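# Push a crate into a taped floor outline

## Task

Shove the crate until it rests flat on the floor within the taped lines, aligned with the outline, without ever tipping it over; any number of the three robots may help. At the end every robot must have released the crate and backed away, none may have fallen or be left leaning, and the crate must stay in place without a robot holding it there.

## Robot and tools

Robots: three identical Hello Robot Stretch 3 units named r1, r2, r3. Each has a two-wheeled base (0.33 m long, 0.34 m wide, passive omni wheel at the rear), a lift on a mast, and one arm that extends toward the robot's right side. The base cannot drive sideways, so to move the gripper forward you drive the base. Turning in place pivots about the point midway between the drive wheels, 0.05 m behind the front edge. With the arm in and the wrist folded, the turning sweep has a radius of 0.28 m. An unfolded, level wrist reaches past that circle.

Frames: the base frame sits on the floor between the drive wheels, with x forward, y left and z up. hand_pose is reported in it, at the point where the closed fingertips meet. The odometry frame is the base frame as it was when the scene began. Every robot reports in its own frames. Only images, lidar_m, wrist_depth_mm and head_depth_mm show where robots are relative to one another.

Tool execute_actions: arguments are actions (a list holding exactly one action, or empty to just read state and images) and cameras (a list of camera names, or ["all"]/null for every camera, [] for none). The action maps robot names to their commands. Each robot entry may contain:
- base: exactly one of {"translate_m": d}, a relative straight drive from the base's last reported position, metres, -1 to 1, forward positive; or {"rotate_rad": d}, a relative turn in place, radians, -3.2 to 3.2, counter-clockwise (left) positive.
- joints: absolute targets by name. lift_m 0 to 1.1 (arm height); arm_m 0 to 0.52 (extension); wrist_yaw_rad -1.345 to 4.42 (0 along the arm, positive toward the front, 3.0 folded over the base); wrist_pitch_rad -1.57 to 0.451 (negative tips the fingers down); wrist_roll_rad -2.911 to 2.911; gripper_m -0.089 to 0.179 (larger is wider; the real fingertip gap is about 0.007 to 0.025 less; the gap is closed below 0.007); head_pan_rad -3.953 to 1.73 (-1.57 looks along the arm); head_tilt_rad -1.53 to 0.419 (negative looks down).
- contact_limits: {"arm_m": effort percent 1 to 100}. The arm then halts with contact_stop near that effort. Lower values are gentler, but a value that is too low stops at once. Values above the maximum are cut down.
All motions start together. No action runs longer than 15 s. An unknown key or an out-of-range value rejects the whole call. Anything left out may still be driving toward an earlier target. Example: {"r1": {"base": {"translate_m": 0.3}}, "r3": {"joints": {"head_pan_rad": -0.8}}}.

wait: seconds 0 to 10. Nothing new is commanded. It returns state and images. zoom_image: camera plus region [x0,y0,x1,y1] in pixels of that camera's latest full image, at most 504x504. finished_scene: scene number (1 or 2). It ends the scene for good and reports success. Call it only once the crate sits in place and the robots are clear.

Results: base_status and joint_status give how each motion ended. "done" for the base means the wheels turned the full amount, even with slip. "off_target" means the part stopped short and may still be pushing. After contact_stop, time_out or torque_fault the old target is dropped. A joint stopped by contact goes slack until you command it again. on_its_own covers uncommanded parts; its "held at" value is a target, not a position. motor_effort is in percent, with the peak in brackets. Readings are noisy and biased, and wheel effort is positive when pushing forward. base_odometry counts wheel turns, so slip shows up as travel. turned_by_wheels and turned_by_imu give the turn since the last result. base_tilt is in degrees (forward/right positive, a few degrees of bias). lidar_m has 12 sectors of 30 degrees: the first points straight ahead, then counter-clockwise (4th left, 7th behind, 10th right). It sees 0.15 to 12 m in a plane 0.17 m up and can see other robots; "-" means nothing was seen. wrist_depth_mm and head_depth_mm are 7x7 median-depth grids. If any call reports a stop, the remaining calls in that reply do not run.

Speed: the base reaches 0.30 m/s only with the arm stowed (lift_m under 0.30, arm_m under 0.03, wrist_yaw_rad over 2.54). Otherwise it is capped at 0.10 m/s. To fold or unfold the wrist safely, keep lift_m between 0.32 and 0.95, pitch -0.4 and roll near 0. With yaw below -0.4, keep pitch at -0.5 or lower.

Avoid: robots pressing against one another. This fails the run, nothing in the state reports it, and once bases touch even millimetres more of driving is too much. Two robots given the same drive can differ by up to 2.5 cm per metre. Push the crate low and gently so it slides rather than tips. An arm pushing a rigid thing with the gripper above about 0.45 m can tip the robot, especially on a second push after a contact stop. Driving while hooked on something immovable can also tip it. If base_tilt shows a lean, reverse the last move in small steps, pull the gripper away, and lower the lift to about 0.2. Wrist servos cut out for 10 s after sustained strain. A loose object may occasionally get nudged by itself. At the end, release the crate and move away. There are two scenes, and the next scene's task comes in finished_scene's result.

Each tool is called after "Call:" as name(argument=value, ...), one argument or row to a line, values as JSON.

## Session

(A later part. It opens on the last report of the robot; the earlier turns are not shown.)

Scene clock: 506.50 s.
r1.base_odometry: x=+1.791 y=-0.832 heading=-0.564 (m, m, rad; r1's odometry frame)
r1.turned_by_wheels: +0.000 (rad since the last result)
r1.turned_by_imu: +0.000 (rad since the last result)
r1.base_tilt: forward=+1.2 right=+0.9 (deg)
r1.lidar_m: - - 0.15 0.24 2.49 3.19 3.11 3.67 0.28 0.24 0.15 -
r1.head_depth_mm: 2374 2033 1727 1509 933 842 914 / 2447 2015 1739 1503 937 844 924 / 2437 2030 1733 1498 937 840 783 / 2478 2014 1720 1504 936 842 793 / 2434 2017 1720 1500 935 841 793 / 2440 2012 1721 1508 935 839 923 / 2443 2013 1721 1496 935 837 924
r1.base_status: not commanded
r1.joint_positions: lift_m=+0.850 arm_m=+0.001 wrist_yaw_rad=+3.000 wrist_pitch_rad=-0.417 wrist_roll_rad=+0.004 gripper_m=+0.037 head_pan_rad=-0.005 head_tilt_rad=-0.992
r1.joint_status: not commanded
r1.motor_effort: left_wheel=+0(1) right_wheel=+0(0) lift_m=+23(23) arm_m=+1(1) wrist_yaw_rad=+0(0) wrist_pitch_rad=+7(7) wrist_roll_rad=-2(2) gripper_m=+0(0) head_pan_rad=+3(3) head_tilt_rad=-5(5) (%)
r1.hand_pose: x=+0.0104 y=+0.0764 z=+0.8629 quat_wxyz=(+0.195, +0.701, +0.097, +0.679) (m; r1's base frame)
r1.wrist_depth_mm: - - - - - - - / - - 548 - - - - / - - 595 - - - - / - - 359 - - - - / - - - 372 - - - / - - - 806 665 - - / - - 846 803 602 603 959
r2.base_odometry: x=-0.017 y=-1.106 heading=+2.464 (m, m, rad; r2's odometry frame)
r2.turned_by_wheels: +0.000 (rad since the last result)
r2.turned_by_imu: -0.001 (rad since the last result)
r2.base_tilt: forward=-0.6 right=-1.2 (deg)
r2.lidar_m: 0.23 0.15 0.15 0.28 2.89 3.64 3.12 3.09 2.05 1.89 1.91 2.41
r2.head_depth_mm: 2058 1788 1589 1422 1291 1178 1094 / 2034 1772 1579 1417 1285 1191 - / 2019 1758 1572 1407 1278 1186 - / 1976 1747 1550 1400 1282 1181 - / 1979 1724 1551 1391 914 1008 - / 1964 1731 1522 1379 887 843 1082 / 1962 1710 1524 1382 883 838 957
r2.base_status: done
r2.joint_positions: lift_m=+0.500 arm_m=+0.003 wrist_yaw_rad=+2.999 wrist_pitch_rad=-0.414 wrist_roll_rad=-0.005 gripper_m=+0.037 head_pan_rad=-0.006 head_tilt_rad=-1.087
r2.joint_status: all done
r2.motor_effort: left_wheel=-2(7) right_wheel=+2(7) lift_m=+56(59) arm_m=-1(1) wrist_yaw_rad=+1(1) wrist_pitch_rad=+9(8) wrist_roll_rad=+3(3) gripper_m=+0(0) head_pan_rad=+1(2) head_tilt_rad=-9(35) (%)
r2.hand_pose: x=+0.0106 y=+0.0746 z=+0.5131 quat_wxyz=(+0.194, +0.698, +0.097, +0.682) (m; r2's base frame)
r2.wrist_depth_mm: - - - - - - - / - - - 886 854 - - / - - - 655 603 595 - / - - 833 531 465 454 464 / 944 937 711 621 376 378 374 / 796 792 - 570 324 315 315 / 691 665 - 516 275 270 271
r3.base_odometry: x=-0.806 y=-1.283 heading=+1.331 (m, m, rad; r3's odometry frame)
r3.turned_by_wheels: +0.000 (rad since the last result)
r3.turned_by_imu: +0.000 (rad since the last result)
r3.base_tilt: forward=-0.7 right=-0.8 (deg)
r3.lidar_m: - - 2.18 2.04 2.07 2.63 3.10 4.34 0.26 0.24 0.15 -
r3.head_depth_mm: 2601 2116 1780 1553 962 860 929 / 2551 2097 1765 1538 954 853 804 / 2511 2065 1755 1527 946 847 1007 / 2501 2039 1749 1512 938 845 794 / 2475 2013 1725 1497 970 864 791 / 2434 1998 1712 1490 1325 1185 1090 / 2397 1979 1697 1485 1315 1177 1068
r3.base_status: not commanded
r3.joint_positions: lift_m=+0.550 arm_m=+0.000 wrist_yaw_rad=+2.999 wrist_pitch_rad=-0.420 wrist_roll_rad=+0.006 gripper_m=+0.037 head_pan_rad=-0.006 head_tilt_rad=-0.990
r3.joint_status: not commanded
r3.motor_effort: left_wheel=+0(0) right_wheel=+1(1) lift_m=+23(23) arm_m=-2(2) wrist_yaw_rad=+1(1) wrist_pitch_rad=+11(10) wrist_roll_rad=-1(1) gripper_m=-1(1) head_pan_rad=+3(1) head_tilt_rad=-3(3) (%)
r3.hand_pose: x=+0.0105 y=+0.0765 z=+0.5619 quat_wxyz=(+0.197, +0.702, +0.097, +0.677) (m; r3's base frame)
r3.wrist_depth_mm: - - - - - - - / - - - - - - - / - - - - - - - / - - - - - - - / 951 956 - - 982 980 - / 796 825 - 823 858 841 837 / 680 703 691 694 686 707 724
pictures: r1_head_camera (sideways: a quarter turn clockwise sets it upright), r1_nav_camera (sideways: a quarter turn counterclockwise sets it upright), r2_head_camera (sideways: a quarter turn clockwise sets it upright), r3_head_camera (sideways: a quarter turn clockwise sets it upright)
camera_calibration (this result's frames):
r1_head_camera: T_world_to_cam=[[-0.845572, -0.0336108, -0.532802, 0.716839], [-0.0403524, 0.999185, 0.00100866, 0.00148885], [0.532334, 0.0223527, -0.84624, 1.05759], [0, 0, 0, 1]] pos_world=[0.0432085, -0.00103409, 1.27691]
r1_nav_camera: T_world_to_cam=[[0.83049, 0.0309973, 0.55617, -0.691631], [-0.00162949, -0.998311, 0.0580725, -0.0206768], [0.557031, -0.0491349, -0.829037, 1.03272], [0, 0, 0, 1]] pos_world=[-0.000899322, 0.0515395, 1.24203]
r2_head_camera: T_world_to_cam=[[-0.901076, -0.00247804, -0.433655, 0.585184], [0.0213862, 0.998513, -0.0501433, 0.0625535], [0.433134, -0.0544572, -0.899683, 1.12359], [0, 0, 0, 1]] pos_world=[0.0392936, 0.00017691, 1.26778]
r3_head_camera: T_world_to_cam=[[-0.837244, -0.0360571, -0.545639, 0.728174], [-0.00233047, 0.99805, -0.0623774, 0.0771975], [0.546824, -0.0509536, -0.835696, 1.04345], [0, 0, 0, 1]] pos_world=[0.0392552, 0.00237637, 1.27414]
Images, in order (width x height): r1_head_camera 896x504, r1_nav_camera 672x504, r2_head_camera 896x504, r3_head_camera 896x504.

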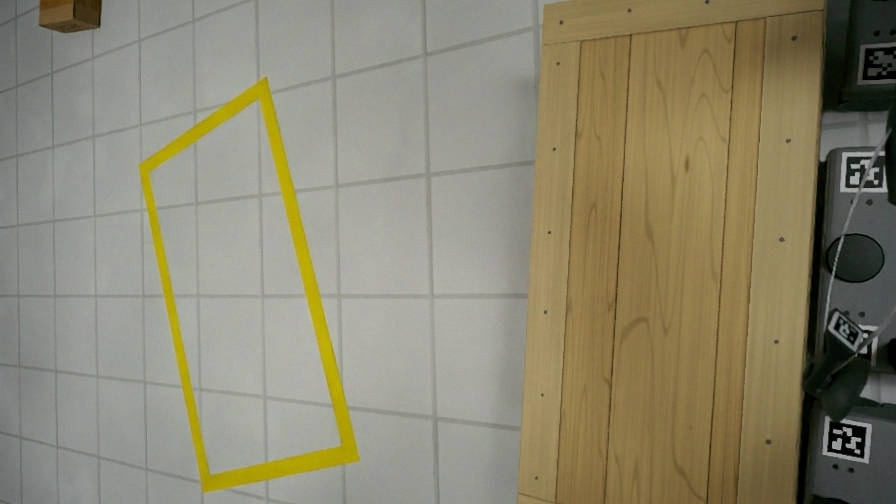

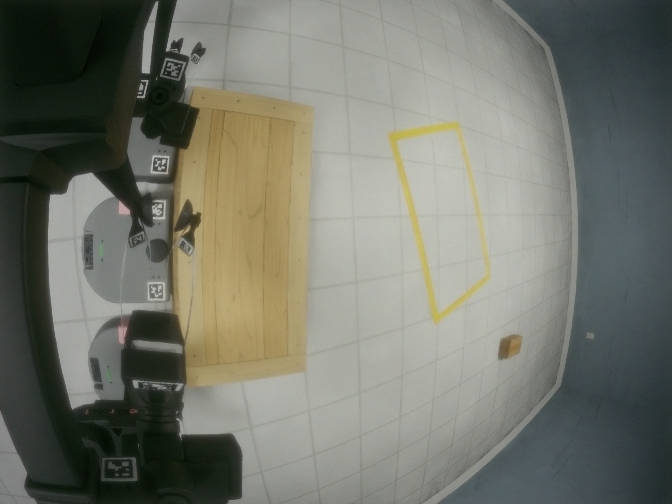

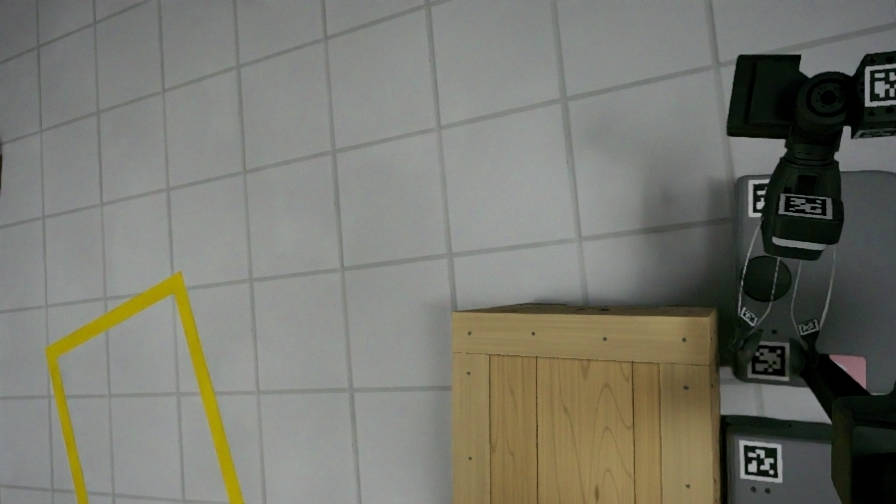

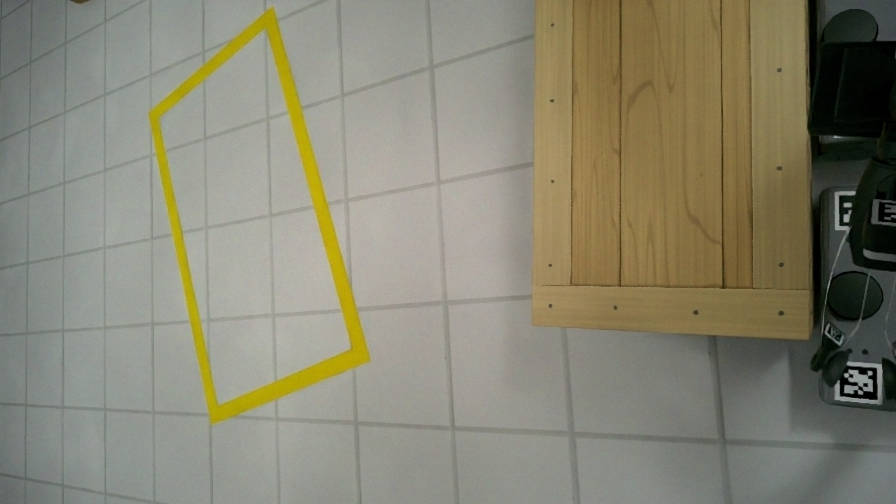

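Call:
execute_actions(
  actions=[
    {"r1":{"base":{"translate_m":0.13}},"r2":{"base":{"translate_m":0.14}},"r3":{"base":{"translate_m":0.13}}},
  ],
  cameras=["r1_head_camera","r2_head_camera","r1_nav_camera"],
)

Scene clock: 524.00 s.
r1.base_odometry: x=+1.900 y=-0.901 heading=-0.564 (m, m, rad; r1's odometry frame)
r1.turned_by_wheels: +0.001 (rad since the last result)
r1.turned_by_imu: +0.002 (rad since the last result)
r1.base_tilt: forward=+1.2 right=+0.9 (deg)
r1.lidar_m: - - 0.15 0.20 2.49 3.20 3.13 3.65 0.29 0.20 0.15 -
r1.head_depth_mm: 2377 2026 1733 1508 936 842 863 / 2449 2031 1718 1509 937 842 926 / 2461 2030 1722 1505 936 840 784 / 2443 2019 1726 1509 935 840 782 / 2438 2031 1732 1503 931 839 788 / 2427 2030 1721 1505 933 840 926 / 2442 2012 1722 1507 935 838 924
r1.base_status: translate_m off_target (by the wheels' count: +0.1297 of +0.1300)
r1.joint_positions: lift_m=+0.850 arm_m=+0.001 wrist_yaw_rad=+3.000 wrist_pitch_rad=-0.417 wrist_roll_rad=+0.004 gripper_m=+0.037 head_pan_rad=-0.005 head_tilt_rad=-0.992
r1.joint_status: not commanded
r1.on_its_own: left_wheel is at rest, and its effort (+66) is outside its rest range (-18 to +18); right_wheel is at rest, and its effort (+32) is outside its rest range (-18 to +18)
r1.motor_effort: left_wheel=+66(100) right_wheel=+32(84) lift_m=+23(24) arm_m=+1(1) wrist_yaw_rad=-1(2) wrist_pitch_rad=+7(7) wrist_roll_rad=-2(2) gripper_m=-1(0) head_pan_rad=+3(3) head_tilt_rad=-4(5) (%)
r1.hand_pose: x=+0.0104 y=+0.0764 z=+0.8630 quat_wxyz=(+0.195, +0.701, +0.097, +0.679) (m; r1's base frame)
r1.wrist_depth_mm: - - - - - - - / - - 539 - - - - / - - 586 - - - - / - - 361 - - - - / - - - 373 - - - / - - - 710 675 - - / 995 - 850 784 607 613 970
r2.base_odometry: x=-0.126 y=-1.018 heading=+2.464 (m, m, rad; r2's odometry frame)
r2.turned_by_wheels: +0.001 (rad since the last result)
r2.turned_by_imu: +0.096 (rad since the last result)
r2.base_tilt: forward=-0.7 right=-1.1 (deg)
r2.lidar_m: 0.17 0.15 0.15 0.23 2.95 3.19 3.18 2.75 1.98 1.89 1.95 2.60
r2.head_depth_mm: 2053 1785 1586 1424 1290 1180 1087 / 2016 1771 1574 1407 1283 1190 - / 2011 1769 1561 1396 1285 1184 - / 1986 1730 1550 1395 1276 1182 - / 1979 1734 1545 1394 897 839 - / 1951 1723 1539 1383 885 829 - / 1930 1710 1529 1376 879 835 953
r2.base_status: translate_m off_target (by the wheels' count: +0.1397 of +0.1400)
r2.joint_positions: lift_m=+0.500 arm_m=+0.003 wrist_yaw_rad=+3.000 wrist_pitch_rad=-0.417 wrist_roll_rad=-0.005 gripper_m=+0.037 head_pan_rad=-0.005 head_tilt_rad=-1.090
r2.joint_status: not commanded
r2.on_its_own: left_wheel is at rest, and its effort (+44) is outside its rest range (-18 to +18); right_wheel is at rest, and its effort (+29) is outside its rest range (-18 to +18)
r2.motor_effort: left_wheel=+44(81) right_wheel=+29(40) lift_m=+48(56) arm_m=-1(1) wrist_yaw_rad=+0(0) wrist_pitch_rad=+10(11) wrist_roll_rad=+3(3) gripper_m=+0(0) head_pan_rad=+2(2) head_tilt_rad=-7(8) (%)
r2.hand_pose: x=+0.0104 y=+0.0743 z=+0.5128 quat_wxyz=(+0.195, +0.698, +0.098, +0.682) (m; r2's base frame)
r2.wrist_depth_mm: - - - - - - - / - - - - 863 - - / - - - 683 597 582 - / - - 848 600 467 464 450 / 967 935 722 656 373 376 370 / 813 792 - 551 329 316 313 / 711 686 - 510 266 270 270
r3.base_odometry: x=-0.775 y=-1.157 heading=+1.331 (m, m, rad; r3's odometry frame)
r3.turned_by_wheels: +0.000 (rad since the last result)
r3.turned_by_imu: +0.003 (rad since the last result)
r3.base_tilt: forward=-0.6 right=-0.9 (deg)
r3.lidar_m: - - 2.19 2.04 2.07 2.64 3.11 4.30 0.26 0.20 0.15 -
r3.head_depth_mm: 2600 2133 1787 1557 959 859 928 / 2571 2102 1767 1542 954 855 799 / 2519 2066 1766 1529 945 846 798 / 2508 2038 1738 1512 941 842 784 / 2465 2034 1727 1499 967 866 780 / 2418 1998 1703 1495 1328 1183 1092 / 2380 1992 1688 1482 1311 1179 1071
r3.base_status: translate_m off_target (by the wheels' count: +0.1297 of +0.1300)
r3.joint_positions: lift_m=+0.550 arm_m=+0.000 wrist_yaw_rad=+2.999 wrist_pitch_rad=-0.419 wrist_roll_rad=+0.006 gripper_m=+0.037 head_pan_rad=-0.006 head_tilt_rad=-0.990
r3.joint_status: not commanded
r3.on_its_own: left_wheel is at rest, and its effort (+31) is outside its rest range (-18 to +18); right_wheel is at rest, and its effort (+27) is outside its rest range (-18 to +18)
r3.motor_effort: left_wheel=+31(40) right_wheel=+27(43) lift_m=+22(23) arm_m=-2(2) wrist_yaw_rad=+0(2) wrist_pitch_rad=+10(10) wrist_roll_rad=-1(1) gripper_m=+0(1) head_pan_rad=+3(2) head_tilt_rad=-3(3) (%)
r3.hand_pose: x=+0.0105 y=+0.0765 z=+0.5621 quat_wxyz=(+0.197, +0.702, +0.097, +0.678) (m; r3's base frame)
r3.wrist_depth_mm: - - - - - - - / - - - - - - - / - - - - - - - / - - - - - - - / 956 974 - - 993 - - / 791 791 - 813 866 796 824 / 707 683 709 687 693 712 699
pictures: r1_head_camera (sideways: a quarter turn clockwise sets it upright), r1_nav_camera (sideways: a quarter turn counterclockwise sets it upright), r2_head_camera (sideways: a quarter turn clockwise sets it upright)
camera_calibration (this result's frames):
r1_head_camera: T_world_to_cam=[[-0.845678, -0.0336698, -0.53263, 0.716617], [-0.0404224, 0.999182, 0.00101782, 0.00147735], [0.53216, 0.022391, -0.846347, 1.05773], [0, 0, 0, 1]] pos_world=[0.0432035, -0.00103145, 1.2769]
r1_nav_camera: T_world_to_cam=[[0.830601, 0.0310552, 0.556002, -0.691412], [-0.00154751, -0.998311, 0.0580719, -0.0206765], [0.556867, -0.0490949, -0.82915, 1.03287], [0, 0, 0, 1]] pos_world=[-0.000915078, 0.051539, 1.24203]
r2_head_camera: T_world_to_cam=[[-0.902331, -0.00345783, -0.431029, 0.581772], [0.020147, 0.998537, -0.050187, 0.0626178], [0.430572, -0.0539693, -0.900941, 1.12524], [0, 0, 0, 1]] pos_world=[0.0391939, 0.000213766, 1.26768]
Images, in order (width x height): r1_head_camera 896x504, r1_nav_camera 672x504, r2_head_camera 896x504.

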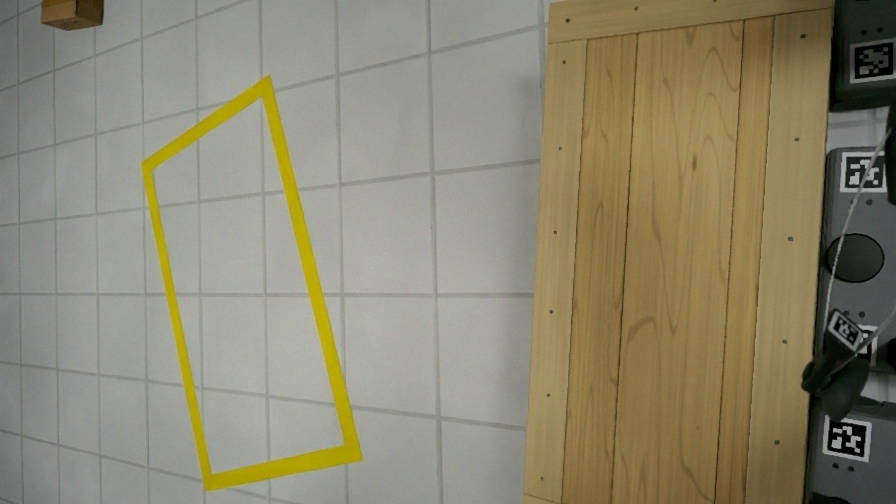

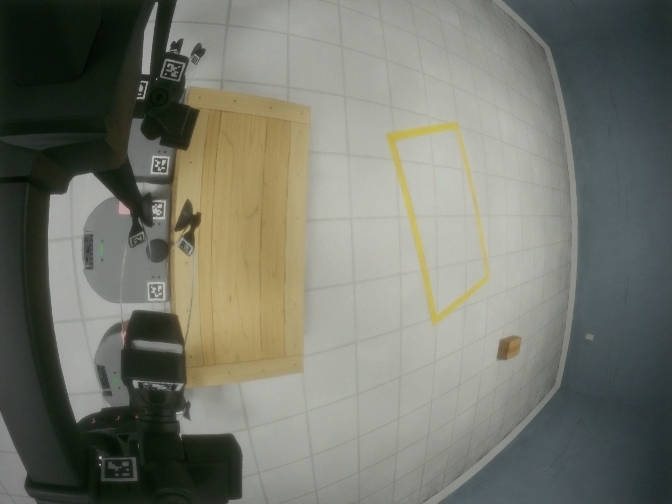

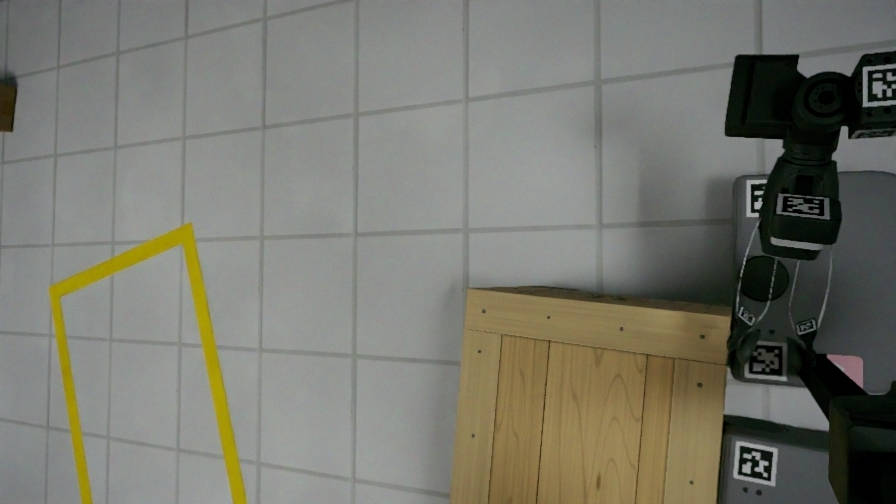

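Call:
execute_actions(
  actions=[
    {"r1":{"base":{"translate_m":-0.09}},"r2":{"base":{"translate_m":-0.09}},"r3":{"base":{"translate_m":-0.09}}},
  ],
  cameras=[],
)

Call:
execute_actions(
  actions=[
    {"r2":{"base":{"rotate_rad":-0.09}}},
  ],
  cameras=["r1_head_camera","r2_head_camera","r1_nav_camera"],
)

Scene clock: 566.20 s.
r1.base_odometry: x=+1.824 y=-0.853 heading=-0.564 (m, m, rad; r1's odometry frame)
r1.turned_by_wheels: +0.000 (rad since the last result)
r1.turned_by_imu: -0.001 (rad since the last result)
r1.base_tilt: forward=+1.2 right=+0.8 (deg)
r1.lidar_m: - 0.15 0.20 0.37 2.49 3.22 3.04 3.66 0.29 0.29 0.20 0.15
r1.head_depth_mm: 2403 2032 1736 1505 936 853 1086 / 2434 2020 1731 1507 938 853 1088 / 2456 2027 1717 1508 937 851 1117 / 2440 2027 1714 1512 936 855 1113 / 2441 2009 1717 1503 935 864 1115 / 2447 2009 1727 1500 933 861 1056 / 2448 2015 1727 1495 934 864 948
r1.base_status: done
r1.joint_positions: lift_m=+0.850 arm_m=+0.001 wrist_yaw_rad=+3.000 wrist_pitch_rad=-0.417 wrist_roll_rad=+0.004 gripper_m=+0.037 head_pan_rad=-0.005 head_tilt_rad=-0.992
r1.joint_status: not commanded
r1.motor_effort: left_wheel=+0(60) right_wheel=+0(29) lift_m=+23(22) arm_m=+1(1) wrist_yaw_rad=-1(0) wrist_pitch_rad=+6(6) wrist_roll_rad=-2(2) gripper_m=+0(0) head_pan_rad=+3(3) head_tilt_rad=-4(4) (%)
r1.hand_pose: x=+0.0104 y=+0.0764 z=+0.8630 quat_wxyz=(+0.195, +0.701, +0.097, +0.679) (m; r1's base frame)
r1.wrist_depth_mm: - - - - - - - / - - 538 - - - - / - - 588 - - - - / - - 362 - - - - / - - - 376 - - - / - - - 956 676 683 - / - 985 848 843 598 590 944
r2.base_odometry: x=-0.056 y=-1.075 heading=+2.464 (m, m, rad; r2's odometry frame)
r2.turned_by_wheels: +0.000 (rad since the last result)
r2.turned_by_imu: -0.002 (rad since the last result)
r2.base_tilt: forward=-0.8 right=-1.2 (deg)
r2.lidar_m: 0.19 0.15 0.21 0.40 2.95 3.07 3.08 2.76 1.97 1.89 1.94 2.60
r2.head_depth_mm: 2035 1767 1581 1423 1284 1190 1090 / 2012 1760 1579 1416 1283 1190 - / 2012 1746 1553 1411 1281 1189 - / 1984 1750 1552 1395 1263 1179 - / 1979 1730 1537 977 899 1148 - / 1972 1730 1538 973 883 1128 - / 1953 1718 1520 966 881 1006 950
r2.base_status: done
r2.joint_positions: lift_m=+0.500 arm_m=+0.003 wrist_yaw_rad=+3.000 wrist_pitch_rad=-0.417 wrist_roll_rad=-0.005 gripper_m=+0.037 head_pan_rad=-0.005 head_tilt_rad=-1.090
r2.joint_status: not commanded
r2.motor_effort: left_wheel=+0(40) right_wheel=+0(29) lift_m=+48(48) arm_m=-1(1) wrist_yaw_rad=+0(0) wrist_pitch_rad=+10(10) wrist_roll_rad=+3(3) gripper_m=-1(0) head_pan_rad=+1(3) head_tilt_rad=-7(7) (%)
r2.hand_pose: x=+0.0104 y=+0.0743 z=+0.5128 quat_wxyz=(+0.195, +0.698, +0.098, +0.682) (m; r2's base frame)
r2.wrist_depth_mm: - - - - - - - / - - - - 872 - - / - - - - 599 591 624 / - - 867 872 476 456 449 / 938 936 736 746 403 371 364 / 800 780 - 601 345 313 314 / 691 686 - 534 483 269 270
r3.base_odometry: x=-0.797 y=-1.244 heading=+1.331 (m, m, rad; r3's odometry frame)
r3.turned_by_wheels: +0.000 (rad since the last result)
r3.turned_by_imu: -0.001 (rad since the last result)
r3.base_tilt: forward=-0.7 right=-0.9 (deg)
r3.lidar_m: - 3.20 2.17 2.03 2.06 2.63 3.01 4.30 0.26 0.26 0.20 0.15
r3.head_depth_mm: 2581 2125 1785 1545 959 872 1122 / 2553 2093 1771 1542 953 867 1129 / 2523 2062 1758 1532 948 861 1111 / 2501 2063 1732 1512 939 856 1119 / 2457 2026 1730 1500 965 878 1112 / 2449 2007 1714 1487 1319 1187 1093 / 2382 1988 1698 1476 1311 1175 1065
r3.base_status: done
r3.joint_positions: lift_m=+0.550 arm_m=+0.000 wrist_yaw_rad=+2.999 wrist_pitch_rad=-0.419 wrist_roll_rad=+0.006 gripper_m=+0.037 head_pan_rad=-0.006 head_tilt_rad=-0.990
r3.joint_status: not commanded
r3.motor_effort: left_wheel=+1(29) right_wheel=+1(25) lift_m=+22(22) arm_m=-2(2) wrist_yaw_rad=+0(0) wrist_pitch_rad=+10(10) wrist_roll_rad=-1(1) gripper_m=+0(1) head_pan_rad=+2(4) head_tilt_rad=-3(3) (%)
r3.hand_pose: x=+0.0105 y=+0.0765 z=+0.5621 quat_wxyz=(+0.197, +0.702, +0.097, +0.678) (m; r3's base frame)
r3.wrist_depth_mm: - - - - - - - / - - - - - - - / - - - - - - - / - - - - - - - / 982 968 - - 969 984 - / 815 806 - 833 866 841 826 / 698 715 708 711 698 721 710
pictures: none
No camera images: the call's "cameras" was empty. Leave "cameras" out to get every camera's image.

Scene clock: 567.40 s.
r1.base_odometry: x=+1.824 y=-0.853 heading=-0.564 (m, m, rad; r1's odometry frame)
r1.turned_by_wheels: +0.000 (rad since the last result)
r1.turned_by_imu: +0.000 (rad since the last result)
r1.base_tilt: forward=+1.2 right=+0.8 (deg)
r1.lidar_m: - 0.15 0.20 0.37 2.49 3.21 3.05 3.64 2.50 0.28 0.20 0.15
r1.head_depth_mm: 2384 2039 1726 1503 937 855 959 / 2470 2030 1732 1514 939 855 1090 / 2444 2024 1723 1502 938 854 1117 / 2433 2011 1725 1501 935 854 1115 / 2467 2030 1722 1504 934 864 1115 / 2435 2016 1721 1500 934 865 1061 / 2427 2002 1723 1503 935 864 950
r1.base_status: not commanded
r1.joint_positions: lift_m=+0.850 arm_m=+0.001 wrist_yaw_rad=+3.000 wrist_pitch_rad=-0.417 wrist_roll_rad=+0.004 gripper_m=+0.037 head_pan_rad=-0.005 head_tilt_rad=-0.992
r1.joint_status: not commanded
r1.motor_effort: left_wheel=+1(1) right_wheel=-1(1) lift_m=+23(23) arm_m=+1(1) wrist_yaw_rad=+0(0) wrist_pitch_rad=+6(6) wrist_roll_rad=-2(2) gripper_m=+0(0) head_pan_rad=+3(3) head_tilt_rad=-4(4) (%)
r1.hand_pose: x=+0.0104 y=+0.0764 z=+0.8630 quat_wxyz=(+0.195, +0.701, +0.097, +0.679) (m; r1's base frame)
r1.wrist_depth_mm: - - - - - - - / - - 539 - - - - / - - 597 - - - - / - - 358 - - - - / - - - 371 - - - / - - - 958 674 705 - / - 983 844 843 593 596 954
r2.base_odometry: x=-0.056 y=-1.075 heading=+2.374 (m, m, rad; r2's odometry frame)
r2.turned_by_wheels: -0.090 (rad since the last result)
r2.turned_by_imu: -0.090 (rad since the last result)
r2.base_tilt: forward=-0.5 right=-1.1 (deg)
r2.lidar_m: 0.26 0.15 0.19 0.40 2.89 3.66 3.06 3.07 2.04 1.89 1.91 2.41
r2.head_depth_mm: 2033 1792 1584 1420 1288 1186 1094 / 2033 1766 1577 1405 1282 1199 - / 2001 1768 1554 1404 1273 1183 - / 1981 1751 1551 1399 1269 1175 - / 1990 1731 1544 1168 913 1160 - / 1955 1741 1533 970 883 1129 - / 1940 1717 1523 967 880 999 955
r2.base_status: done
r2.joint_positions: lift_m=+0.500 arm_m=+0.003 wrist_yaw_rad=+3.000 wrist_pitch_rad=-0.417 wrist_roll_rad=-0.005 gripper_m=+0.037 head_pan_rad=-0.005 head_tilt_rad=-1.090
r2.joint_status: not commanded
r2.motor_effort: left_wheel=+2(5) right_wheel=-3(7) lift_m=+47(48) arm_m=-1(1) wrist_yaw_rad=+0(0) wrist_pitch_rad=+10(10) wrist_roll_rad=+3(3) gripper_m=+0(0) head_pan_rad=+2(2) head_tilt_rad=-7(7) (%)
r2.hand_pose: x=+0.0104 y=+0.0743 z=+0.5128 quat_wxyz=(+0.195, +0.698, +0.098, +0.682) (m; r2's base frame)
r2.wrist_depth_mm: - - - - - - - / - - - - 828 - - / - - - 803 601 586 - / - - 858 832 465 455 450 / 941 954 719 795 386 370 368 / 818 774 - 756 324 311 313 / 706 546 - 637 418 273 270
r3.base_odometry: x=-0.797 y=-1.244 heading=+1.331 (m, m, rad; r3's odometry frame)
r3.turned_by_wheels: +0.000 (rad since the last result)
r3.turned_by_imu: +0.000 (rad since the last result)
r3.base_tilt: forward=-0.7 right=-0.9 (deg)
r3.lidar_m: - 3.19 2.18 2.03 2.07 2.63 3.02 4.34 0.26 0.26 0.20 0.15
r3.head_depth_mm: 2593 2107 1791 1545 958 871 1121 / 2551 2099 1771 1541 952 868 1130 / 2540 2081 1762 1525 948 859 1112 / 2489 2040 1732 1517 940 855 1117 / 2464 2028 1720 1508 967 878 1111 / 2450 2004 1713 1487 1321 1185 1089 / 2402 1970 1683 1477 1311 1178 1068
r3.base_status: not commanded
r3.joint_positions: lift_m=+0.550 arm_m=+0.000 wrist_yaw_rad=+2.999 wrist_pitch_rad=-0.419 wrist_roll_rad=+0.006 gripper_m=+0.037 head_pan_rad=-0.006 head_tilt_rad=-0.990
r3.joint_status: not commanded
r3.motor_effort: left_wheel=+0(1) right_wheel=+1(1) lift_m=+22(22) arm_m=-2(2) wrist_yaw_rad=+0(1) wrist_pitch_rad=+10(10) wrist_roll_rad=-1(1) gripper_m=-1(0) head_pan_rad=+2(2) head_tilt_rad=-3(3) (%)
r3.hand_pose: x=+0.0105 y=+0.0765 z=+0.5621 quat_wxyz=(+0.197, +0.702, +0.097, +0.678) (m; r3's base frame)
r3.wrist_depth_mm: - - - - - - - / - - - - - - - / - - - - - - - / - - - - - - - / 955 947 - - 989 993 - / 792 828 - 833 844 821 825 / 697 694 692 706 677 692 704
pictures: r1_head_camera (sideways: a quarter turn clockwise sets it upright), r1_nav_camera (sideways: a quarter turn counterclockwise sets it upright), r2_head_camera (sideways: a quarter turn clockwise sets it upright)
camera_calibration (this result's frames):
r1_head_camera: T_world_to_cam=[[-0.845678, -0.0336695, -0.53263, 0.716617], [-0.0404221, 0.999182, 0.00101782, 0.00147735], [0.53216, 0.0223908, -0.846347, 1.05773], [0, 0, 0, 1]] pos_world=[0.0432035, -0.00103146, 1.2769]
r1_nav_camera: T_world_to_cam=[[0.830601, 0.0310548, 0.556002, -0.691412], [-0.00154788, -0.998311, 0.0580719, -0.0206765], [0.556867, -0.0490951, -0.82915, 1.03287], [0, 0, 0, 1]] pos_world=[-0.000915059, 0.051539, 1.24203]
r2_head_camera: T_world_to_cam=[[-0.902331, -0.00345791, -0.431029, 0.581772], [0.020147, 0.998537, -0.050187, 0.0626178], [0.430572, -0.0539693, -0.900941, 1.12524], [0, 0, 0, 1]] pos_world=[0.0391939, 0.000213768, 1.26768]
Images, in order (width x height): r1_head_camera 896x504, r1_nav_camera 672x504, r2_head_camera 896x504.

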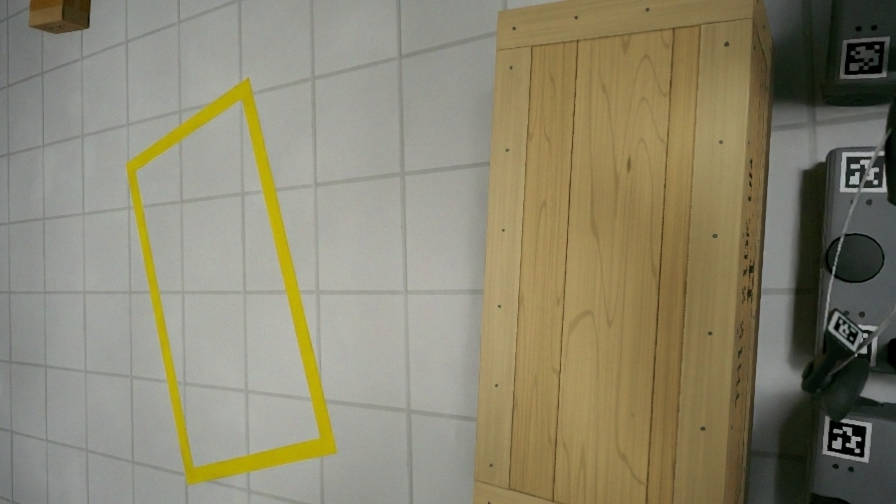

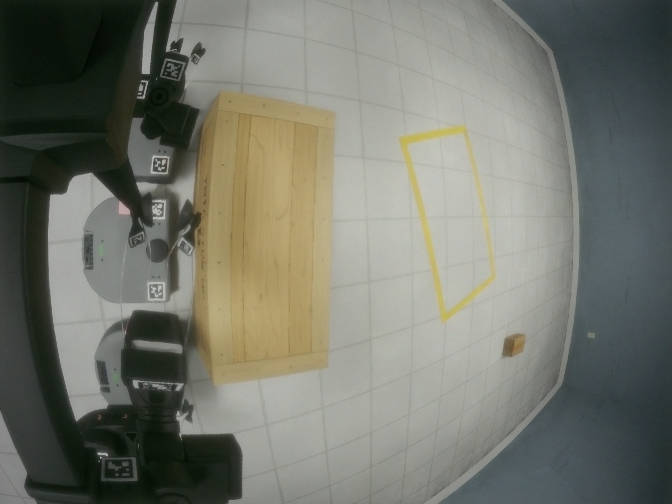

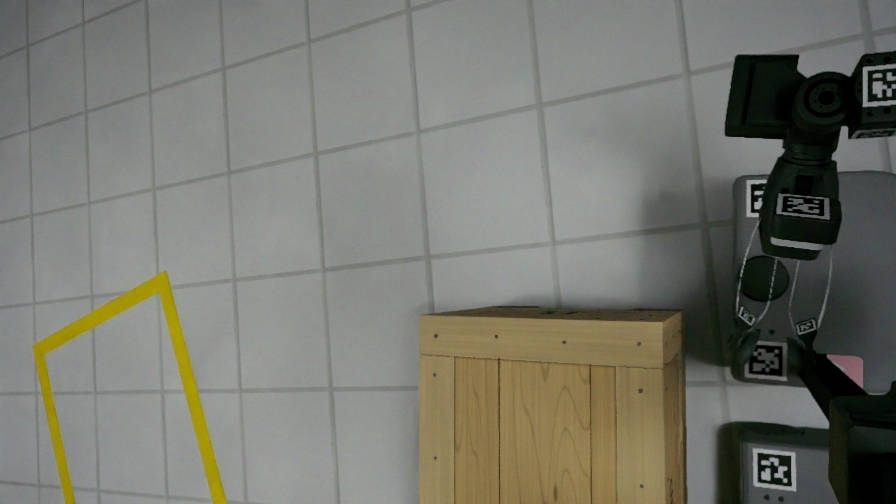

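Call:
execute_actions(
  actions=[
    {"r1":{"base":{"rotate_rad":-0.2}},"r2":{"base":{"rotate_rad":-0.2}},"r3":{"base":{"rotate_rad":-0.203}}},
  ],
  cameras=[],
)

Call:
execute_actions(
  actions=[
    {"r1":{"base":{"translate_m":-0.25}},"r2":{"base":{"translate_m":-0.43}},"r3":{"base":{"translate_m":-0.25}}},
  ],
  cameras=[],
)

Call:
execute_actions(
  actions=[
    {"r1":{"base":{"rotate_rad":0.2}},"r2":{"base":{"rotate_rad":0.2}},"r3":{"base":{"rotate_rad":0.203}}},
  ],
  cameras=[],
)

Call:
execute_actions(
  actions=[
    {"r1":{"base":{"translate_m":0.28}},"r2":{"base":{"translate_m":0.45}},"r3":{"base":{"translate_m":0.28}}},
  ],
  cameras=["r1_head_camera","r2_head_camera","r3_head_camera","r1_nav_camera"],
)

Scene clock: 600.27 s.
r1.base_odometry: x=+1.824 y=-0.853 heading=-0.763 (m, m, rad; r1's odometry frame)
r1.turned_by_wheels: -0.200 (rad since the last result)
r1.turned_by_imu: -0.202 (rad since the last result)
r1.base_tilt: forward=+1.1 right=+0.9 (deg)
r1.lidar_m: 0.15 0.15 0.17 0.32 0.39 2.78 3.03 4.32 2.74 0.27 0.26 0.16
r1.head_depth_mm: 2463 2032 1730 1509 1294 1148 952 / 2392 2010 1735 1507 938 879 1044 / 2412 2022 1731 1504 938 867 1119 / 2449 2006 1719 1512 935 851 1116 / 2415 2026 1720 1498 934 853 1116 / 2416 2017 1718 1500 934 839 1055 / 2426 2004 1720 1495 935 837 1064
r1.base_status: done
r1.joint_positions: lift_m=+0.850 arm_m=+0.001 wrist_yaw_rad=+3.000 wrist_pitch_rad=-0.417 wrist_roll_rad=+0.004 gripper_m=+0.037 head_pan_rad=-0.005 head_tilt_rad=-0.992
r1.joint_status: not commanded
r1.motor_effort: left_wheel=+4(10) right_wheel=-3(5) lift_m=+23(22) arm_m=+1(1) wrist_yaw_rad=-2(0) wrist_pitch_rad=+7(6) wrist_roll_rad=-2(2) gripper_m=+0(0) head_pan_rad=+3(3) head_tilt_rad=-5(4) (%)
r1.hand_pose: x=+0.0104 y=+0.0764 z=+0.8630 quat_wxyz=(+0.195, +0.701, +0.097, +0.679) (m; r1's base frame)
r1.wrist_depth_mm: - - - - - - - / - - - - - - - / - - - - - - - / - 343 - - - - - / - 336 - - 810 - - / - - - 826 667 702 - / 995 974 803 831 602 593 972
r2.base_odometry: x=-0.056 y=-1.075 heading=+2.174 (m, m, rad; r2's odometry frame)
r2.turned_by_wheels: -0.200 (rad since the last result)
r2.turned_by_imu: -0.200 (rad since the last result)
r2.base_tilt: forward=-0.6 right=-1.1 (deg)
r2.lidar_m: 3.44 0.15 0.16 0.29 0.40 3.22 3.07 4.21 2.27 1.89 1.89 2.13
r2.head_depth_mm: 2048 1780 1577 1411 1299 1187 1085 / 2009 1773 1571 1407 1285 1190 - / 1988 1760 1558 1412 1268 1186 - / 1983 1743 1553 1399 1270 1181 - / 1973 1733 1539 1402 1251 1160 - / 1955 1719 1528 1002 882 949 - / 1934 1706 1512 970 881 841 1026
r2.base_status: done
r2.joint_positions: lift_m=+0.500 arm_m=+0.003 wrist_yaw_rad=+3.000 wrist_pitch_rad=-0.417 wrist_roll_rad=-0.005 gripper_m=+0.037 head_pan_rad=-0.005 head_tilt_rad=-1.090
r2.joint_status: not commanded
r2.motor_effort: left_wheel=+2(7) right_wheel=-3(8) lift_m=+47(47) arm_m=-1(1) wrist_yaw_rad=+0(1) wrist_pitch_rad=+10(10) wrist_roll_rad=+3(3) gripper_m=+0(0) head_pan_rad=+2(2) head_tilt_rad=-7(7) (%)
r2.hand_pose: x=+0.0104 y=+0.0743 z=+0.5128 quat_wxyz=(+0.195, +0.698, +0.098, +0.682) (m; r2's base frame)
r2.wrist_depth_mm: - - - - - - - / - - - 867 - - - / - - - 610 598 587 - / - - - 524 461 454 450 / 989 793 820 528 374 372 369 / 813 613 - 593 325 314 323 / 682 517 - 647 340 285 384
r3.base_odometry: x=-0.797 y=-1.244 heading=+1.128 (m, m, rad; r3's odometry frame)
r3.turned_by_wheels: -0.203 (rad since the last result)
r3.turned_by_imu: -0.201 (rad since the last result)
r3.base_tilt: forward=-0.6 right=-0.8 (deg)
r3.lidar_m: 0.15 4.39 2.39 2.03 2.03 2.31 3.05 3.02 3.21 0.24 0.26 0.16
r3.head_depth_mm: 2598 2108 1793 1085 959 1172 982 / 2493 2100 1778 1536 952 979 992 / 2532 2071 1749 1535 946 887 1092 / 2468 2059 1743 1517 938 869 1119 / 2464 2034 1723 1503 933 850 1112 / 2442 1987 1712 1490 1296 1186 1091 / 2382 1984 1705 1471 1311 1174 1069
r3.base_status: done
r3.joint_positions: lift_m=+0.550 arm_m=+0.000 wrist_yaw_rad=+2.999 wrist_pitch_rad=-0.419 wrist_roll_rad=+0.006 gripper_m=+0.037 head_pan_rad=-0.006 head_tilt_rad=-0.990
r3.joint_status: not commanded
r3.motor_effort: left_wheel=+2(4) right_wheel=-1(4) lift_m=+22(22) arm_m=-2(2) wrist_yaw_rad=+0(1) wrist_pitch_rad=+10(10) wrist_roll_rad=-1(1) gripper_m=-1(0) head_pan_rad=+3(2) head_tilt_rad=-3(2) (%)
r3.hand_pose: x=+0.0105 y=+0.0765 z=+0.5621 quat_wxyz=(+0.197, +0.702, +0.097, +0.678) (m; r3's base frame)
r3.wrist_depth_mm: - - - - - - - / - - - - - - - / - - - - - - - / - - - - - - - / 959 987 - - 978 996 - / 801 802 - 834 861 839 826 / 684 697 713 715 695 325 315
pictures: none
No camera images: the call's "cameras" was empty. Leave "cameras" out to get every camera's image.

Scene clock: 605.63 s.
r1.base_odometry: x=+1.643 y=-0.680 heading=-0.763 (m, m, rad; r1's odometry frame)
r1.turned_by_wheels: +0.000 (rad since the last result)
r1.turned_by_imu: -0.002 (rad since the last result)
r1.base_tilt: forward=+1.2 right=+0.8 (deg)
r1.lidar_m: 0.39 0.39 0.46 0.37 0.39 2.70 2.79 4.09 0.29 0.39 2.40 0.43
r1.head_depth_mm: 2457 2037 1731 1505 1288 1203 1094 / 2460 2026 1725 1058 1122 1202 1089 / 2440 2023 1724 1057 1065 1199 1118 / 2435 2018 1726 1055 1011 1198 1117 / 2449 2016 1729 1056 980 1198 1113 / 2436 2017 1723 1053 981 1197 1101 / 2424 2004 1732 1054 963 1184 1085
r1.base_status: done
r1.joint_positions: lift_m=+0.850 arm_m=+0.001 wrist_yaw_rad=+3.000 wrist_pitch_rad=-0.417 wrist_roll_rad=+0.004 gripper_m=+0.037 head_pan_rad=-0.005 head_tilt_rad=-0.992
r1.joint_status: not commanded
r1.motor_effort: left_wheel=+3(4) right_wheel=-2(8) lift_m=+23(23) arm_m=+1(1) wrist_yaw_rad=-1(0) wrist_pitch_rad=+6(7) wrist_roll_rad=-2(2) gripper_m=-1(1) head_pan_rad=+3(3) head_tilt_rad=-4(4) (%)
r1.hand_pose: x=+0.0104 y=+0.0764 z=+0.8630 quat_wxyz=(+0.195, +0.701, +0.097, +0.679) (m; r1's base frame)
r1.wrist_depth_mm: - - - - - - - / - - - - - - - / - - - - - - - / - 344 - - - - - / - 343 - - 834 806 - / - - - - 803 688 680 / - - 823 - 920 602 592
r2.base_odometry: x=+0.188 y=-1.429 heading=+2.175 (m, m, rad; r2's odometry frame)
r2.turned_by_wheels: +0.000 (rad since the last result)
r2.turned_by_imu: -0.003 (rad since the last result)
r2.base_tilt: forward=-0.8 right=-1.0 (deg)
r2.lidar_m: 0.55 0.55 0.40 0.39 2.73 3.04 2.66 3.86 2.44 2.03 2.02 2.27
r2.head_depth_mm: 2034 1776 1574 1427 1291 1183 1088 / 2013 1767 1575 1414 1285 1192 - / 1995 1751 1554 1403 1271 1178 - / 1989 1747 1540 1399 1274 1178 - / 1973 1736 1519 1341 1270 1177 - / 1952 1725 1079 1115 1256 1159 - / 1963 1715 1068 1056 1252 1007 952
r2.base_status: done
r2.joint_positions: lift_m=+0.500 arm_m=+0.003 wrist_yaw_rad=+3.000 wrist_pitch_rad=-0.417 wrist_roll_rad=-0.005 gripper_m=+0.037 head_pan_rad=-0.005 head_tilt_rad=-1.090
r2.joint_status: not commanded
r2.motor_effort: left_wheel=+2(4) right_wheel=-3(6) lift_m=+47(47) arm_m=-1(1) wrist_yaw_rad=+0(0) wrist_pitch_rad=+10(10) wrist_roll_rad=+3(3) gripper_m=+1(0) head_pan_rad=+2(2) head_tilt_rad=-7(6) (%)
r2.hand_pose: x=+0.0104 y=+0.0743 z=+0.5128 quat_wxyz=(+0.195, +0.698, +0.098, +0.682) (m; r2's base frame)
r2.wrist_depth_mm: - - 889 - - - - / - - - - 924 849 823 / - - - - 922 666 579 / - - 881 - - 696 539 / 962 936 816 699 916 722 565 / 821 797 - 592 822 724 570 / 709 682 - 513 657 680 607
r3.base_odometry: x=-0.904 y=-1.470 heading=+1.128 (m, m, rad; r3's odometry frame)
r3.turned_by_wheels: +0.000 (rad since the last result)
r3.turned_by_imu: -0.001 (rad since the last result)
r3.base_tilt: forward=-0.6 right=-0.7 (deg)
r3.lidar_m: 0.38 4.23 2.30 1.96 1.95 2.21 2.87 2.79 3.31 0.25 0.38 0.43
r3.head_depth_mm: 2595 2125 1788 1089 1307 1231 979 / 2564 2086 1767 1078 1243 1216 988 / 2535 2074 1767 1071 1140 1213 1098 / 2511 2052 1734 1060 1053 1200 1116 / 2449 2026 1719 1052 1051 1196 1113 / 2396 2006 1715 1484 1319 1187 1091 / 2411 1975 1697 1477 1310 1173 1071
r3.base_status: done
r3.joint_positions: lift_m=+0.550 arm_m=+0.000 wrist_yaw_rad=+2.999 wrist_pitch_rad=-0.419 wrist_roll_rad=+0.006 gripper_m=+0.037 head_pan_rad=-0.006 head_tilt_rad=-0.990
r3.joint_status: not commanded
r3.motor_effort: left_wheel=+2(3) right_wheel=-1(3) lift_m=+22(22) arm_m=-2(2) wrist_yaw_rad=+0(0) wrist_pitch_rad=+10(10) wrist_roll_rad=-1(1) gripper_m=+0(1) head_pan_rad=+3(2) head_tilt_rad=-3(3) (%)
r3.hand_pose: x=+0.0105 y=+0.0765 z=+0.5621 quat_wxyz=(+0.197, +0.702, +0.097, +0.678) (m; r3's base frame)
r3.wrist_depth_mm: - - - - - - - / - - - - - - - / - - - - - - - / - - - - - - - / 954 941 - - - 987 - / 811 833 - 799 849 831 851 / 705 696 696 706 698 707 712
pictures: none
No camera images: the call's "cameras" was empty. Leave "cameras" out to get every camera's image.

Scene clock: 607.00 s.
r1.base_odometry: x=+1.643 y=-0.680 heading=-0.563 (m, m, rad; r1's odometry frame)
r1.turned_by_wheels: +0.200 (rad since the last result)
r1.turned_by_imu: +0.202 (rad since the last result)
r1.base_tilt: forward=+1.2 right=+0.9 (deg)
r1.lidar_m: 0.39 0.40 0.55 0.37 2.41 3.11 2.79 0.32 0.32 2.40 0.55 0.40
r1.head_depth_mm: 2434 2027 1732 1057 990 1200 1087 / 2446 2039 1718 1060 983 1202 1088 / 2454 2020 1729 1054 984 1200 1116 / 2435 2025 1716 1056 991 1193 1115 / 2434 2017 1723 1056 1014 1197 1118 / 2453 2026 1727 1054 1034 1195 1060 / 2414 2022 1728 1072 1048 1201 950
r1.base_status: done
r1.joint_positions: lift_m=+0.850 arm_m=+0.001 wrist_yaw_rad=+3.000 wrist_pitch_rad=-0.417 wrist_roll_rad=+0.004 gripper_m=+0.037 head_pan_rad=-0.005 head_tilt_rad=-0.992
r1.joint_status: not commanded
r1.motor_effort: left_wheel=-3(7) right_wheel=+2(8) lift_m=+22(23) arm_m=+1(1) wrist_yaw_rad=-1(1) wrist_pitch_rad=+7(7) wrist_roll_rad=-2(2) gripper_m=+0(1) head_pan_rad=+3(3) head_tilt_rad=-4(5) (%)
r1.hand_pose: x=+0.0104 y=+0.0764 z=+0.8630 quat_wxyz=(+0.195, +0.701, +0.097, +0.679) (m; r1's base frame)
r1.wrist_depth_mm: - - - - - - - / - - 546 - - - - / - - 615 - - - - / - - 368 - - - - / - - - 372 - - - / - - - - - 674 680 / 996 - 859 914 962 612 590
r2.base_odometry: x=+0.188 y=-1.429 heading=+2.374 (m, m, rad; r2's odometry frame)
r2.turned_by_wheels: +0.200 (rad since the last result)
r2.turned_by_imu: +0.199 (rad since the last result)
r2.base_tilt: forward=-0.7 right=-1.2 (deg)
r2.lidar_m: 0.55 0.57 0.39 0.51 2.75 3.48 2.65 3.28 2.19 2.02 2.05 2.58
r2.head_depth_mm: 2030 1783 1572 1413 1289 1186 1098 / 2005 1763 1566 1410 1277 1189 - / 1999 1746 1562 1403 1276 1190 - / 1989 1735 1511 1358 1262 1180 - / 1957 1719 1083 1197 1264 1173 - / 1949 1717 1082 1193 1254 1118 - / 1943 1710 1073 1178 1261 1007 957
r2.base_status: done
r2.joint_positions: lift_m=+0.500 arm_m=+0.003 wrist_yaw_rad=+3.000 wrist_pitch_rad=-0.417 wrist_roll_rad=-0.005 gripper_m=+0.037 head_pan_rad=-0.005 head_tilt_rad=-1.090
r2.joint_status: not commanded
r2.motor_effort: left_wheel=-2(5) right_wheel=+2(7) lift_m=+47(47) arm_m=-1(1) wrist_yaw_rad=+0(1) wrist_pitch_rad=+10(10) wrist_roll_rad=+3(3) gripper_m=+1(0) head_pan_rad=+2(2) head_tilt_rad=-6(7) (%)
r2.hand_pose: x=+0.0104 y=+0.0743 z=+0.5128 quat_wxyz=(+0.195, +0.698, +0.098, +0.682) (m; r2's base frame)
r2.wrist_depth_mm: - - - 878 - - - / - - - - - 881 837 / - - - - - 812 619 / - - 974 826 - 825 601 / 963 957 909 711 928 845 612 / 809 813 - 601 824 770 613 / 701 687 - 506 505 659 644
r3.base_odometry: x=-0.904 y=-1.470 heading=+1.331 (m, m, rad; r3's odometry frame)
r3.turned_by_wheels: +0.203 (rad since the last result)
r3.turned_by_imu: +0.200 (rad since the last result)
r3.base_tilt: forward=-0.5 right=-0.9 (deg)
r3.lidar_m: 0.38 3.11 2.10 1.95 1.99 2.53 2.79 4.16 0.26 0.26 0.55 0.40
r3.head_depth_mm: 2592 2112 1793 1086 1012 1223 1123 / 2562 2117 1780 1077 1005 1217 1132 / 2532 2063 1763 1070 995 1209 1113 / 2493 2047 1741 1060 991 1199 1121 / 2469 2031 1718 1508 1332 1194 1113 / 2408 2000 1710 1478 1320 1190 1092 / 2386 1980 1702 1473 1311 1176 1067
r3.base_status: done
r3.joint_positions: lift_m=+0.550 arm_m=+0.000 wrist_yaw_rad=+2.999 wrist_pitch_rad=-0.419 wrist_roll_rad=+0.006 gripper_m=+0.037 head_pan_rad=-0.006 head_tilt_rad=-0.990
r3.joint_status: not commanded
r3.motor_effort: left_wheel=-2(5) right_wheel=+3(6) lift_m=+22(22) arm_m=-2(2) wrist_yaw_rad=-1(0) wrist_pitch_rad=+10(10) wrist_roll_rad=-1(1) gripper_m=-1(0) head_pan_rad=+3(2) head_tilt_rad=-3(2) (%)
r3.hand_pose: x=+0.0105 y=+0.0765 z=+0.5621 quat_wxyz=(+0.197, +0.702, +0.097, +0.678) (m; r3's base frame)
r3.wrist_depth_mm: - - - - - - - / - - - - - - - / - - - - - - - / - - - - - - - / 937 955 - - 977 982 - / 799 815 - 834 840 846 805 / 689 701 697 700 696 721 707
pictures: none
No camera images: the call's "cameras" was empty. Leave "cameras" out to get every camera's image.

Scene clock: 612.57 s.
r1.base_odometry: x=+1.880 y=-0.830 heading=-0.564 (m, m, rad; r1's odometry frame)
r1.turned_by_wheels: +0.000 (rad since the last result)
r1.turned_by_imu: +0.000 (rad since the last result)
r1.base_tilt: forward=+1.2 right=+0.8 (deg)
r1.lidar_m: - - 0.15 0.37 2.43 3.13 3.06 3.74 0.25 0.25 0.15 -
r1.head_depth_mm: 2457 2026 1734 1513 939 843 938 / 2442 2028 1726 1506 939 843 958 / 2446 2020 1726 1503 936 842 1101 / 2424 2028 1737 1506 935 841 1102 / 2457 2004 1728 1504 936 841 1102 / 2416 2024 1716 1493 934 840 1061 / 2428 2012 1727 1498 936 851 948
r1.base_status: done
r1.joint_positions: lift_m=+0.850 arm_m=+0.001 wrist_yaw_rad=+3.000 wrist_pitch_rad=-0.417 wrist_roll_rad=+0.004 gripper_m=+0.037 head_pan_rad=-0.005 head_tilt_rad=-0.992
r1.joint_status: not commanded
r1.motor_effort: left_wheel=-3(4) right_wheel=+2(7) lift_m=+23(23) arm_m=+1(1) wrist_yaw_rad=-2(0) wrist_pitch_rad=+7(7) wrist_roll_rad=-2(2) gripper_m=+0(1) head_pan_rad=+3(3) head_tilt_rad=-4(4) (%)
r1.hand_pose: x=+0.0104 y=+0.0764 z=+0.8630 quat_wxyz=(+0.195, +0.701, +0.097, +0.679) (m; r1's base frame)
r1.wrist_depth_mm: - - - - - - - / - - 538 - - - - / - - 590 - - - - / - - 362 - - - - / - - - 371 - - - / - - - 981 667 707 - / 996 - 838 836 606 602 959
r2.base_odometry: x=-0.135 y=-1.116 heading=+2.374 (m, m, rad; r2's odometry frame)
r2.turned_by_wheels: +0.000 (rad since the last result)
r2.turned_by_imu: +0.000 (rad since the last result)
r2.base_tilt: forward=-0.7 right=-1.1 (deg)
r2.lidar_m: 4.69 - 0.15 0.36 2.82 3.57 3.09 3.18 2.13 1.97 2.00 2.52
r2.head_depth_mm: 2022 1773 1581 1410 1282 1183 1090 / 2016 1761 1559 1409 1285 1188 - / 1991 1750 1555 1401 1272 1178 - / 1997 1745 1551 1401 1242 1170 - / 1981 1715 1547 978 891 846 - / 1958 1720 1537 970 883 980 - / 1940 1722 1519 965 882 977 956
r2.base_status: done
r2.joint_positions: lift_m=+0.500 arm_m=+0.003 wrist_yaw_rad=+3.000 wrist_pitch_rad=-0.417 wrist_roll_rad=-0.005 gripper_m=+0.037 head_pan_rad=-0.005 head_tilt_rad=-1.090
r2.joint_status: not commanded
r2.motor_effort: left_wheel=-2(4) right_wheel=+2(5) lift_m=+47(48) arm_m=-1(1) wrist_yaw_rad=+1(0) wrist_pitch_rad=+10(10) wrist_roll_rad=+3(2) gripper_m=+0(0) head_pan_rad=+2(2) head_tilt_rad=-7(7) (%)
r2.hand_pose: x=+0.0104 y=+0.0743 z=+0.5128 quat_wxyz=(+0.195, +0.698, +0.098, +0.682) (m; r2's base frame)
r2.wrist_depth_mm: - - 863 - - - - / - - - - 870 - - / - - - 682 597 594 - / - - 824 701 456 464 454 / 951 946 704 726 377 369 372 / 814 792 - 609 326 315 312 / 688 551 - 517 329 273 269
r3.base_odometry: x=-0.837 y=-1.198 heading=+1.331 (m, m, rad; r3's odometry frame)
r3.turned_by_wheels: +0.000 (rad since the last result)
r3.turned_by_imu: +0.000 (rad since the last result)
r3.base_tilt: forward=-0.6 right=-0.8 (deg)
r3.lidar_m: 4.33 3.13 2.13 1.98 2.01 2.57 3.05 4.40 0.26 0.26 0.15 -
r3.head_depth_mm: 2582 2106 1778 1554 958 860 1016 / 2564 2091 1777 1552 954 856 1062 / 2526 2068 1754 1528 945 849 1097 / 2477 2043 1733 1513 940 844 1102 / 2447 2015 1728 1498 1329 1178 1110 / 2435 2002 1710 1492 1322 1181 1094 / 2394 1987 1696 1476 1312 1184 1068
r3.base_status: done
r3.joint_positions: lift_m=+0.550 arm_m=+0.000 wrist_yaw_rad=+2.999 wrist_pitch_rad=-0.419 wrist_roll_rad=+0.006 gripper_m=+0.037 head_pan_rad=-0.006 head_tilt_rad=-0.990
r3.joint_status: not commanded
r3.motor_effort: left_wheel=-2(2) right_wheel=+2(5) lift_m=+22(22) arm_m=-2(2) wrist_yaw_rad=+1(0) wrist_pitch_rad=+10(9) wrist_roll_rad=-1(1) gripper_m=+0(0) head_pan_rad=+3(2) head_tilt_rad=-3(3) (%)
r3.hand_pose: x=+0.0105 y=+0.0765 z=+0.5621 quat_wxyz=(+0.197, +0.702, +0.097, +0.678) (m; r3's base frame)
r3.wrist_depth_mm: - - - - - - - / - - - - - - - / - - - - - - - / - - - - - - - / 956 965 - - 973 989 - / 804 802 - 834 840 825 836 / 701 699 697 713 670 724 704
pictures: r1_head_camera (sideways: a quarter turn clockwise sets it upright), r1_nav_camera (sideways: a quarter turn counterclockwise sets it upright), r2_head_camera (sideways: a quarter turn clockwise sets it upright), r3_head_camera (sideways: a quarter turn clockwise sets it upright)
camera_calibration (this result's frames):
r1_head_camera: T_world_to_cam=[[-0.845678, -0.0336695, -0.53263, 0.716617], [-0.0404221, 0.999182, 0.00101783, 0.00147733], [0.53216, 0.0223908, -0.846347, 1.05773], [0, 0, 0, 1]] pos_world=[0.0432035, -0.00103146, 1.2769]
r1_nav_camera: T_world_to_cam=[[0.830601, 0.0310548, 0.556002, -0.691412], [-0.00154787, -0.998311, 0.0580719, -0.0206765], [0.556866, -0.0490951, -0.82915, 1.03287], [0, 0, 0, 1]] pos_world=[-0.000915073, 0.051539, 1.24203]
r2_head_camera: T_world_to_cam=[[-0.902331, -0.00345796, -0.431029, 0.581772], [0.0201469, 0.998537, -0.050187, 0.0626178], [0.430572, -0.0539692, -0.900941, 1.12524], [0, 0, 0, 1]] pos_world=[0.0391939, 0.00021377, 1.26768]
r3_head_camera: T_world_to_cam=[[-0.837609, -0.0361293, -0.545074, 0.72744], [-0.00246148, 0.99805, -0.0623715, 0.0771905], [0.546265, -0.0509012, -0.836065, 1.04393], [0, 0, 0, 1]] pos_world=[0.0392363, 0.00237944, 1.27412]
Images, in order (width x height): r1_head_camera 896x504, r1_nav_camera 672x504, r2_head_camera 896x504, r3_head_camera 896x504.

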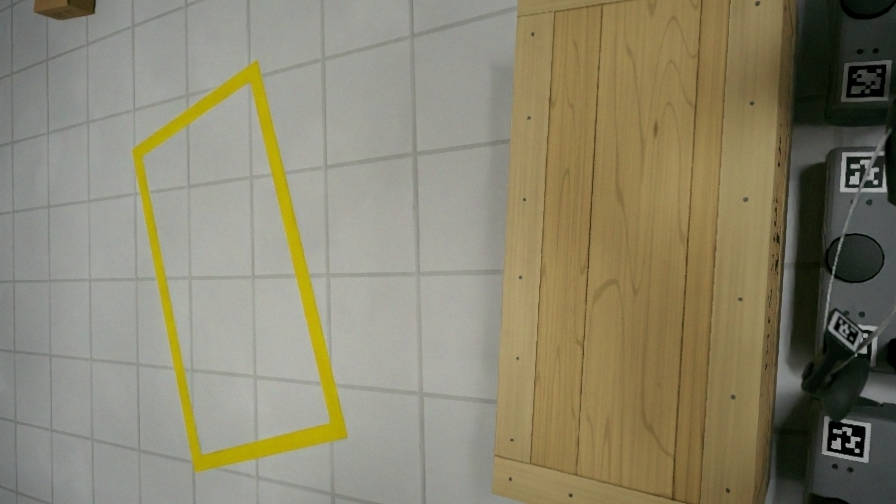

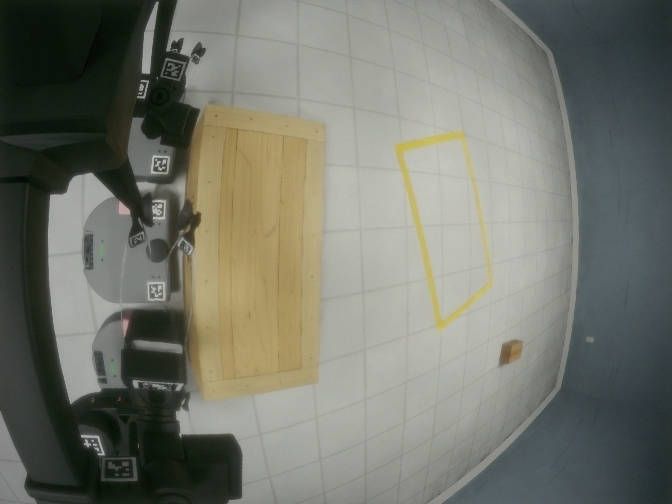

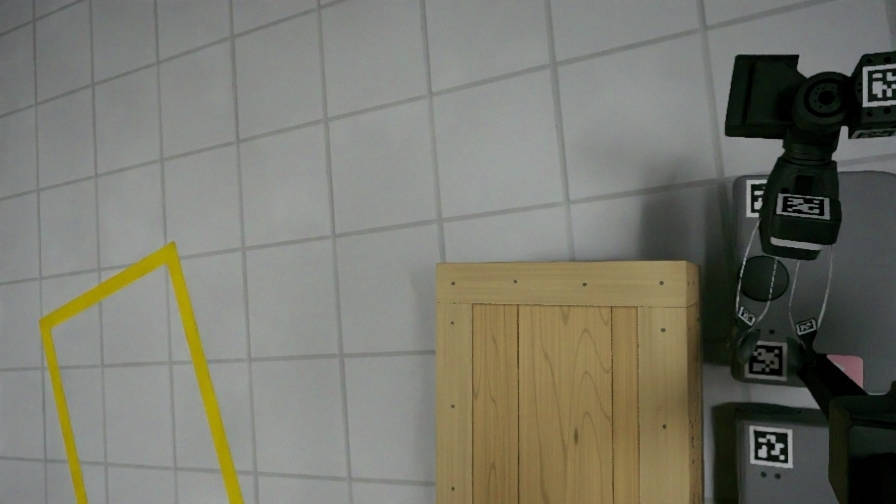

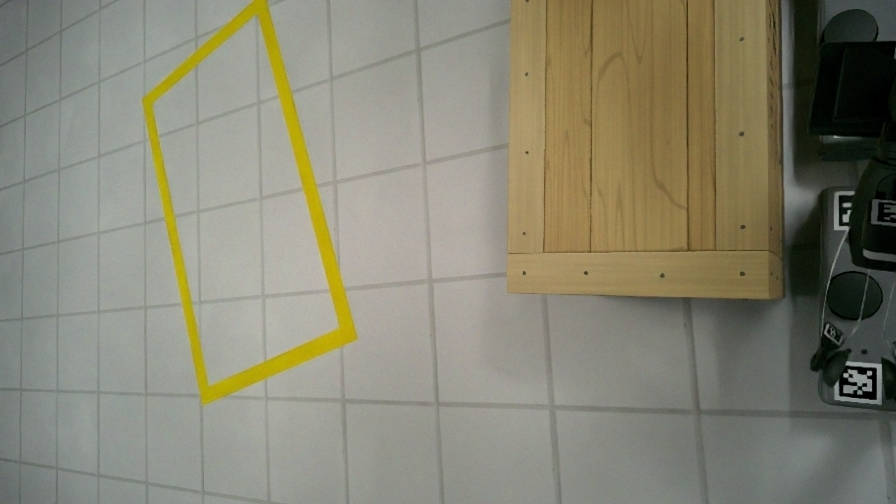

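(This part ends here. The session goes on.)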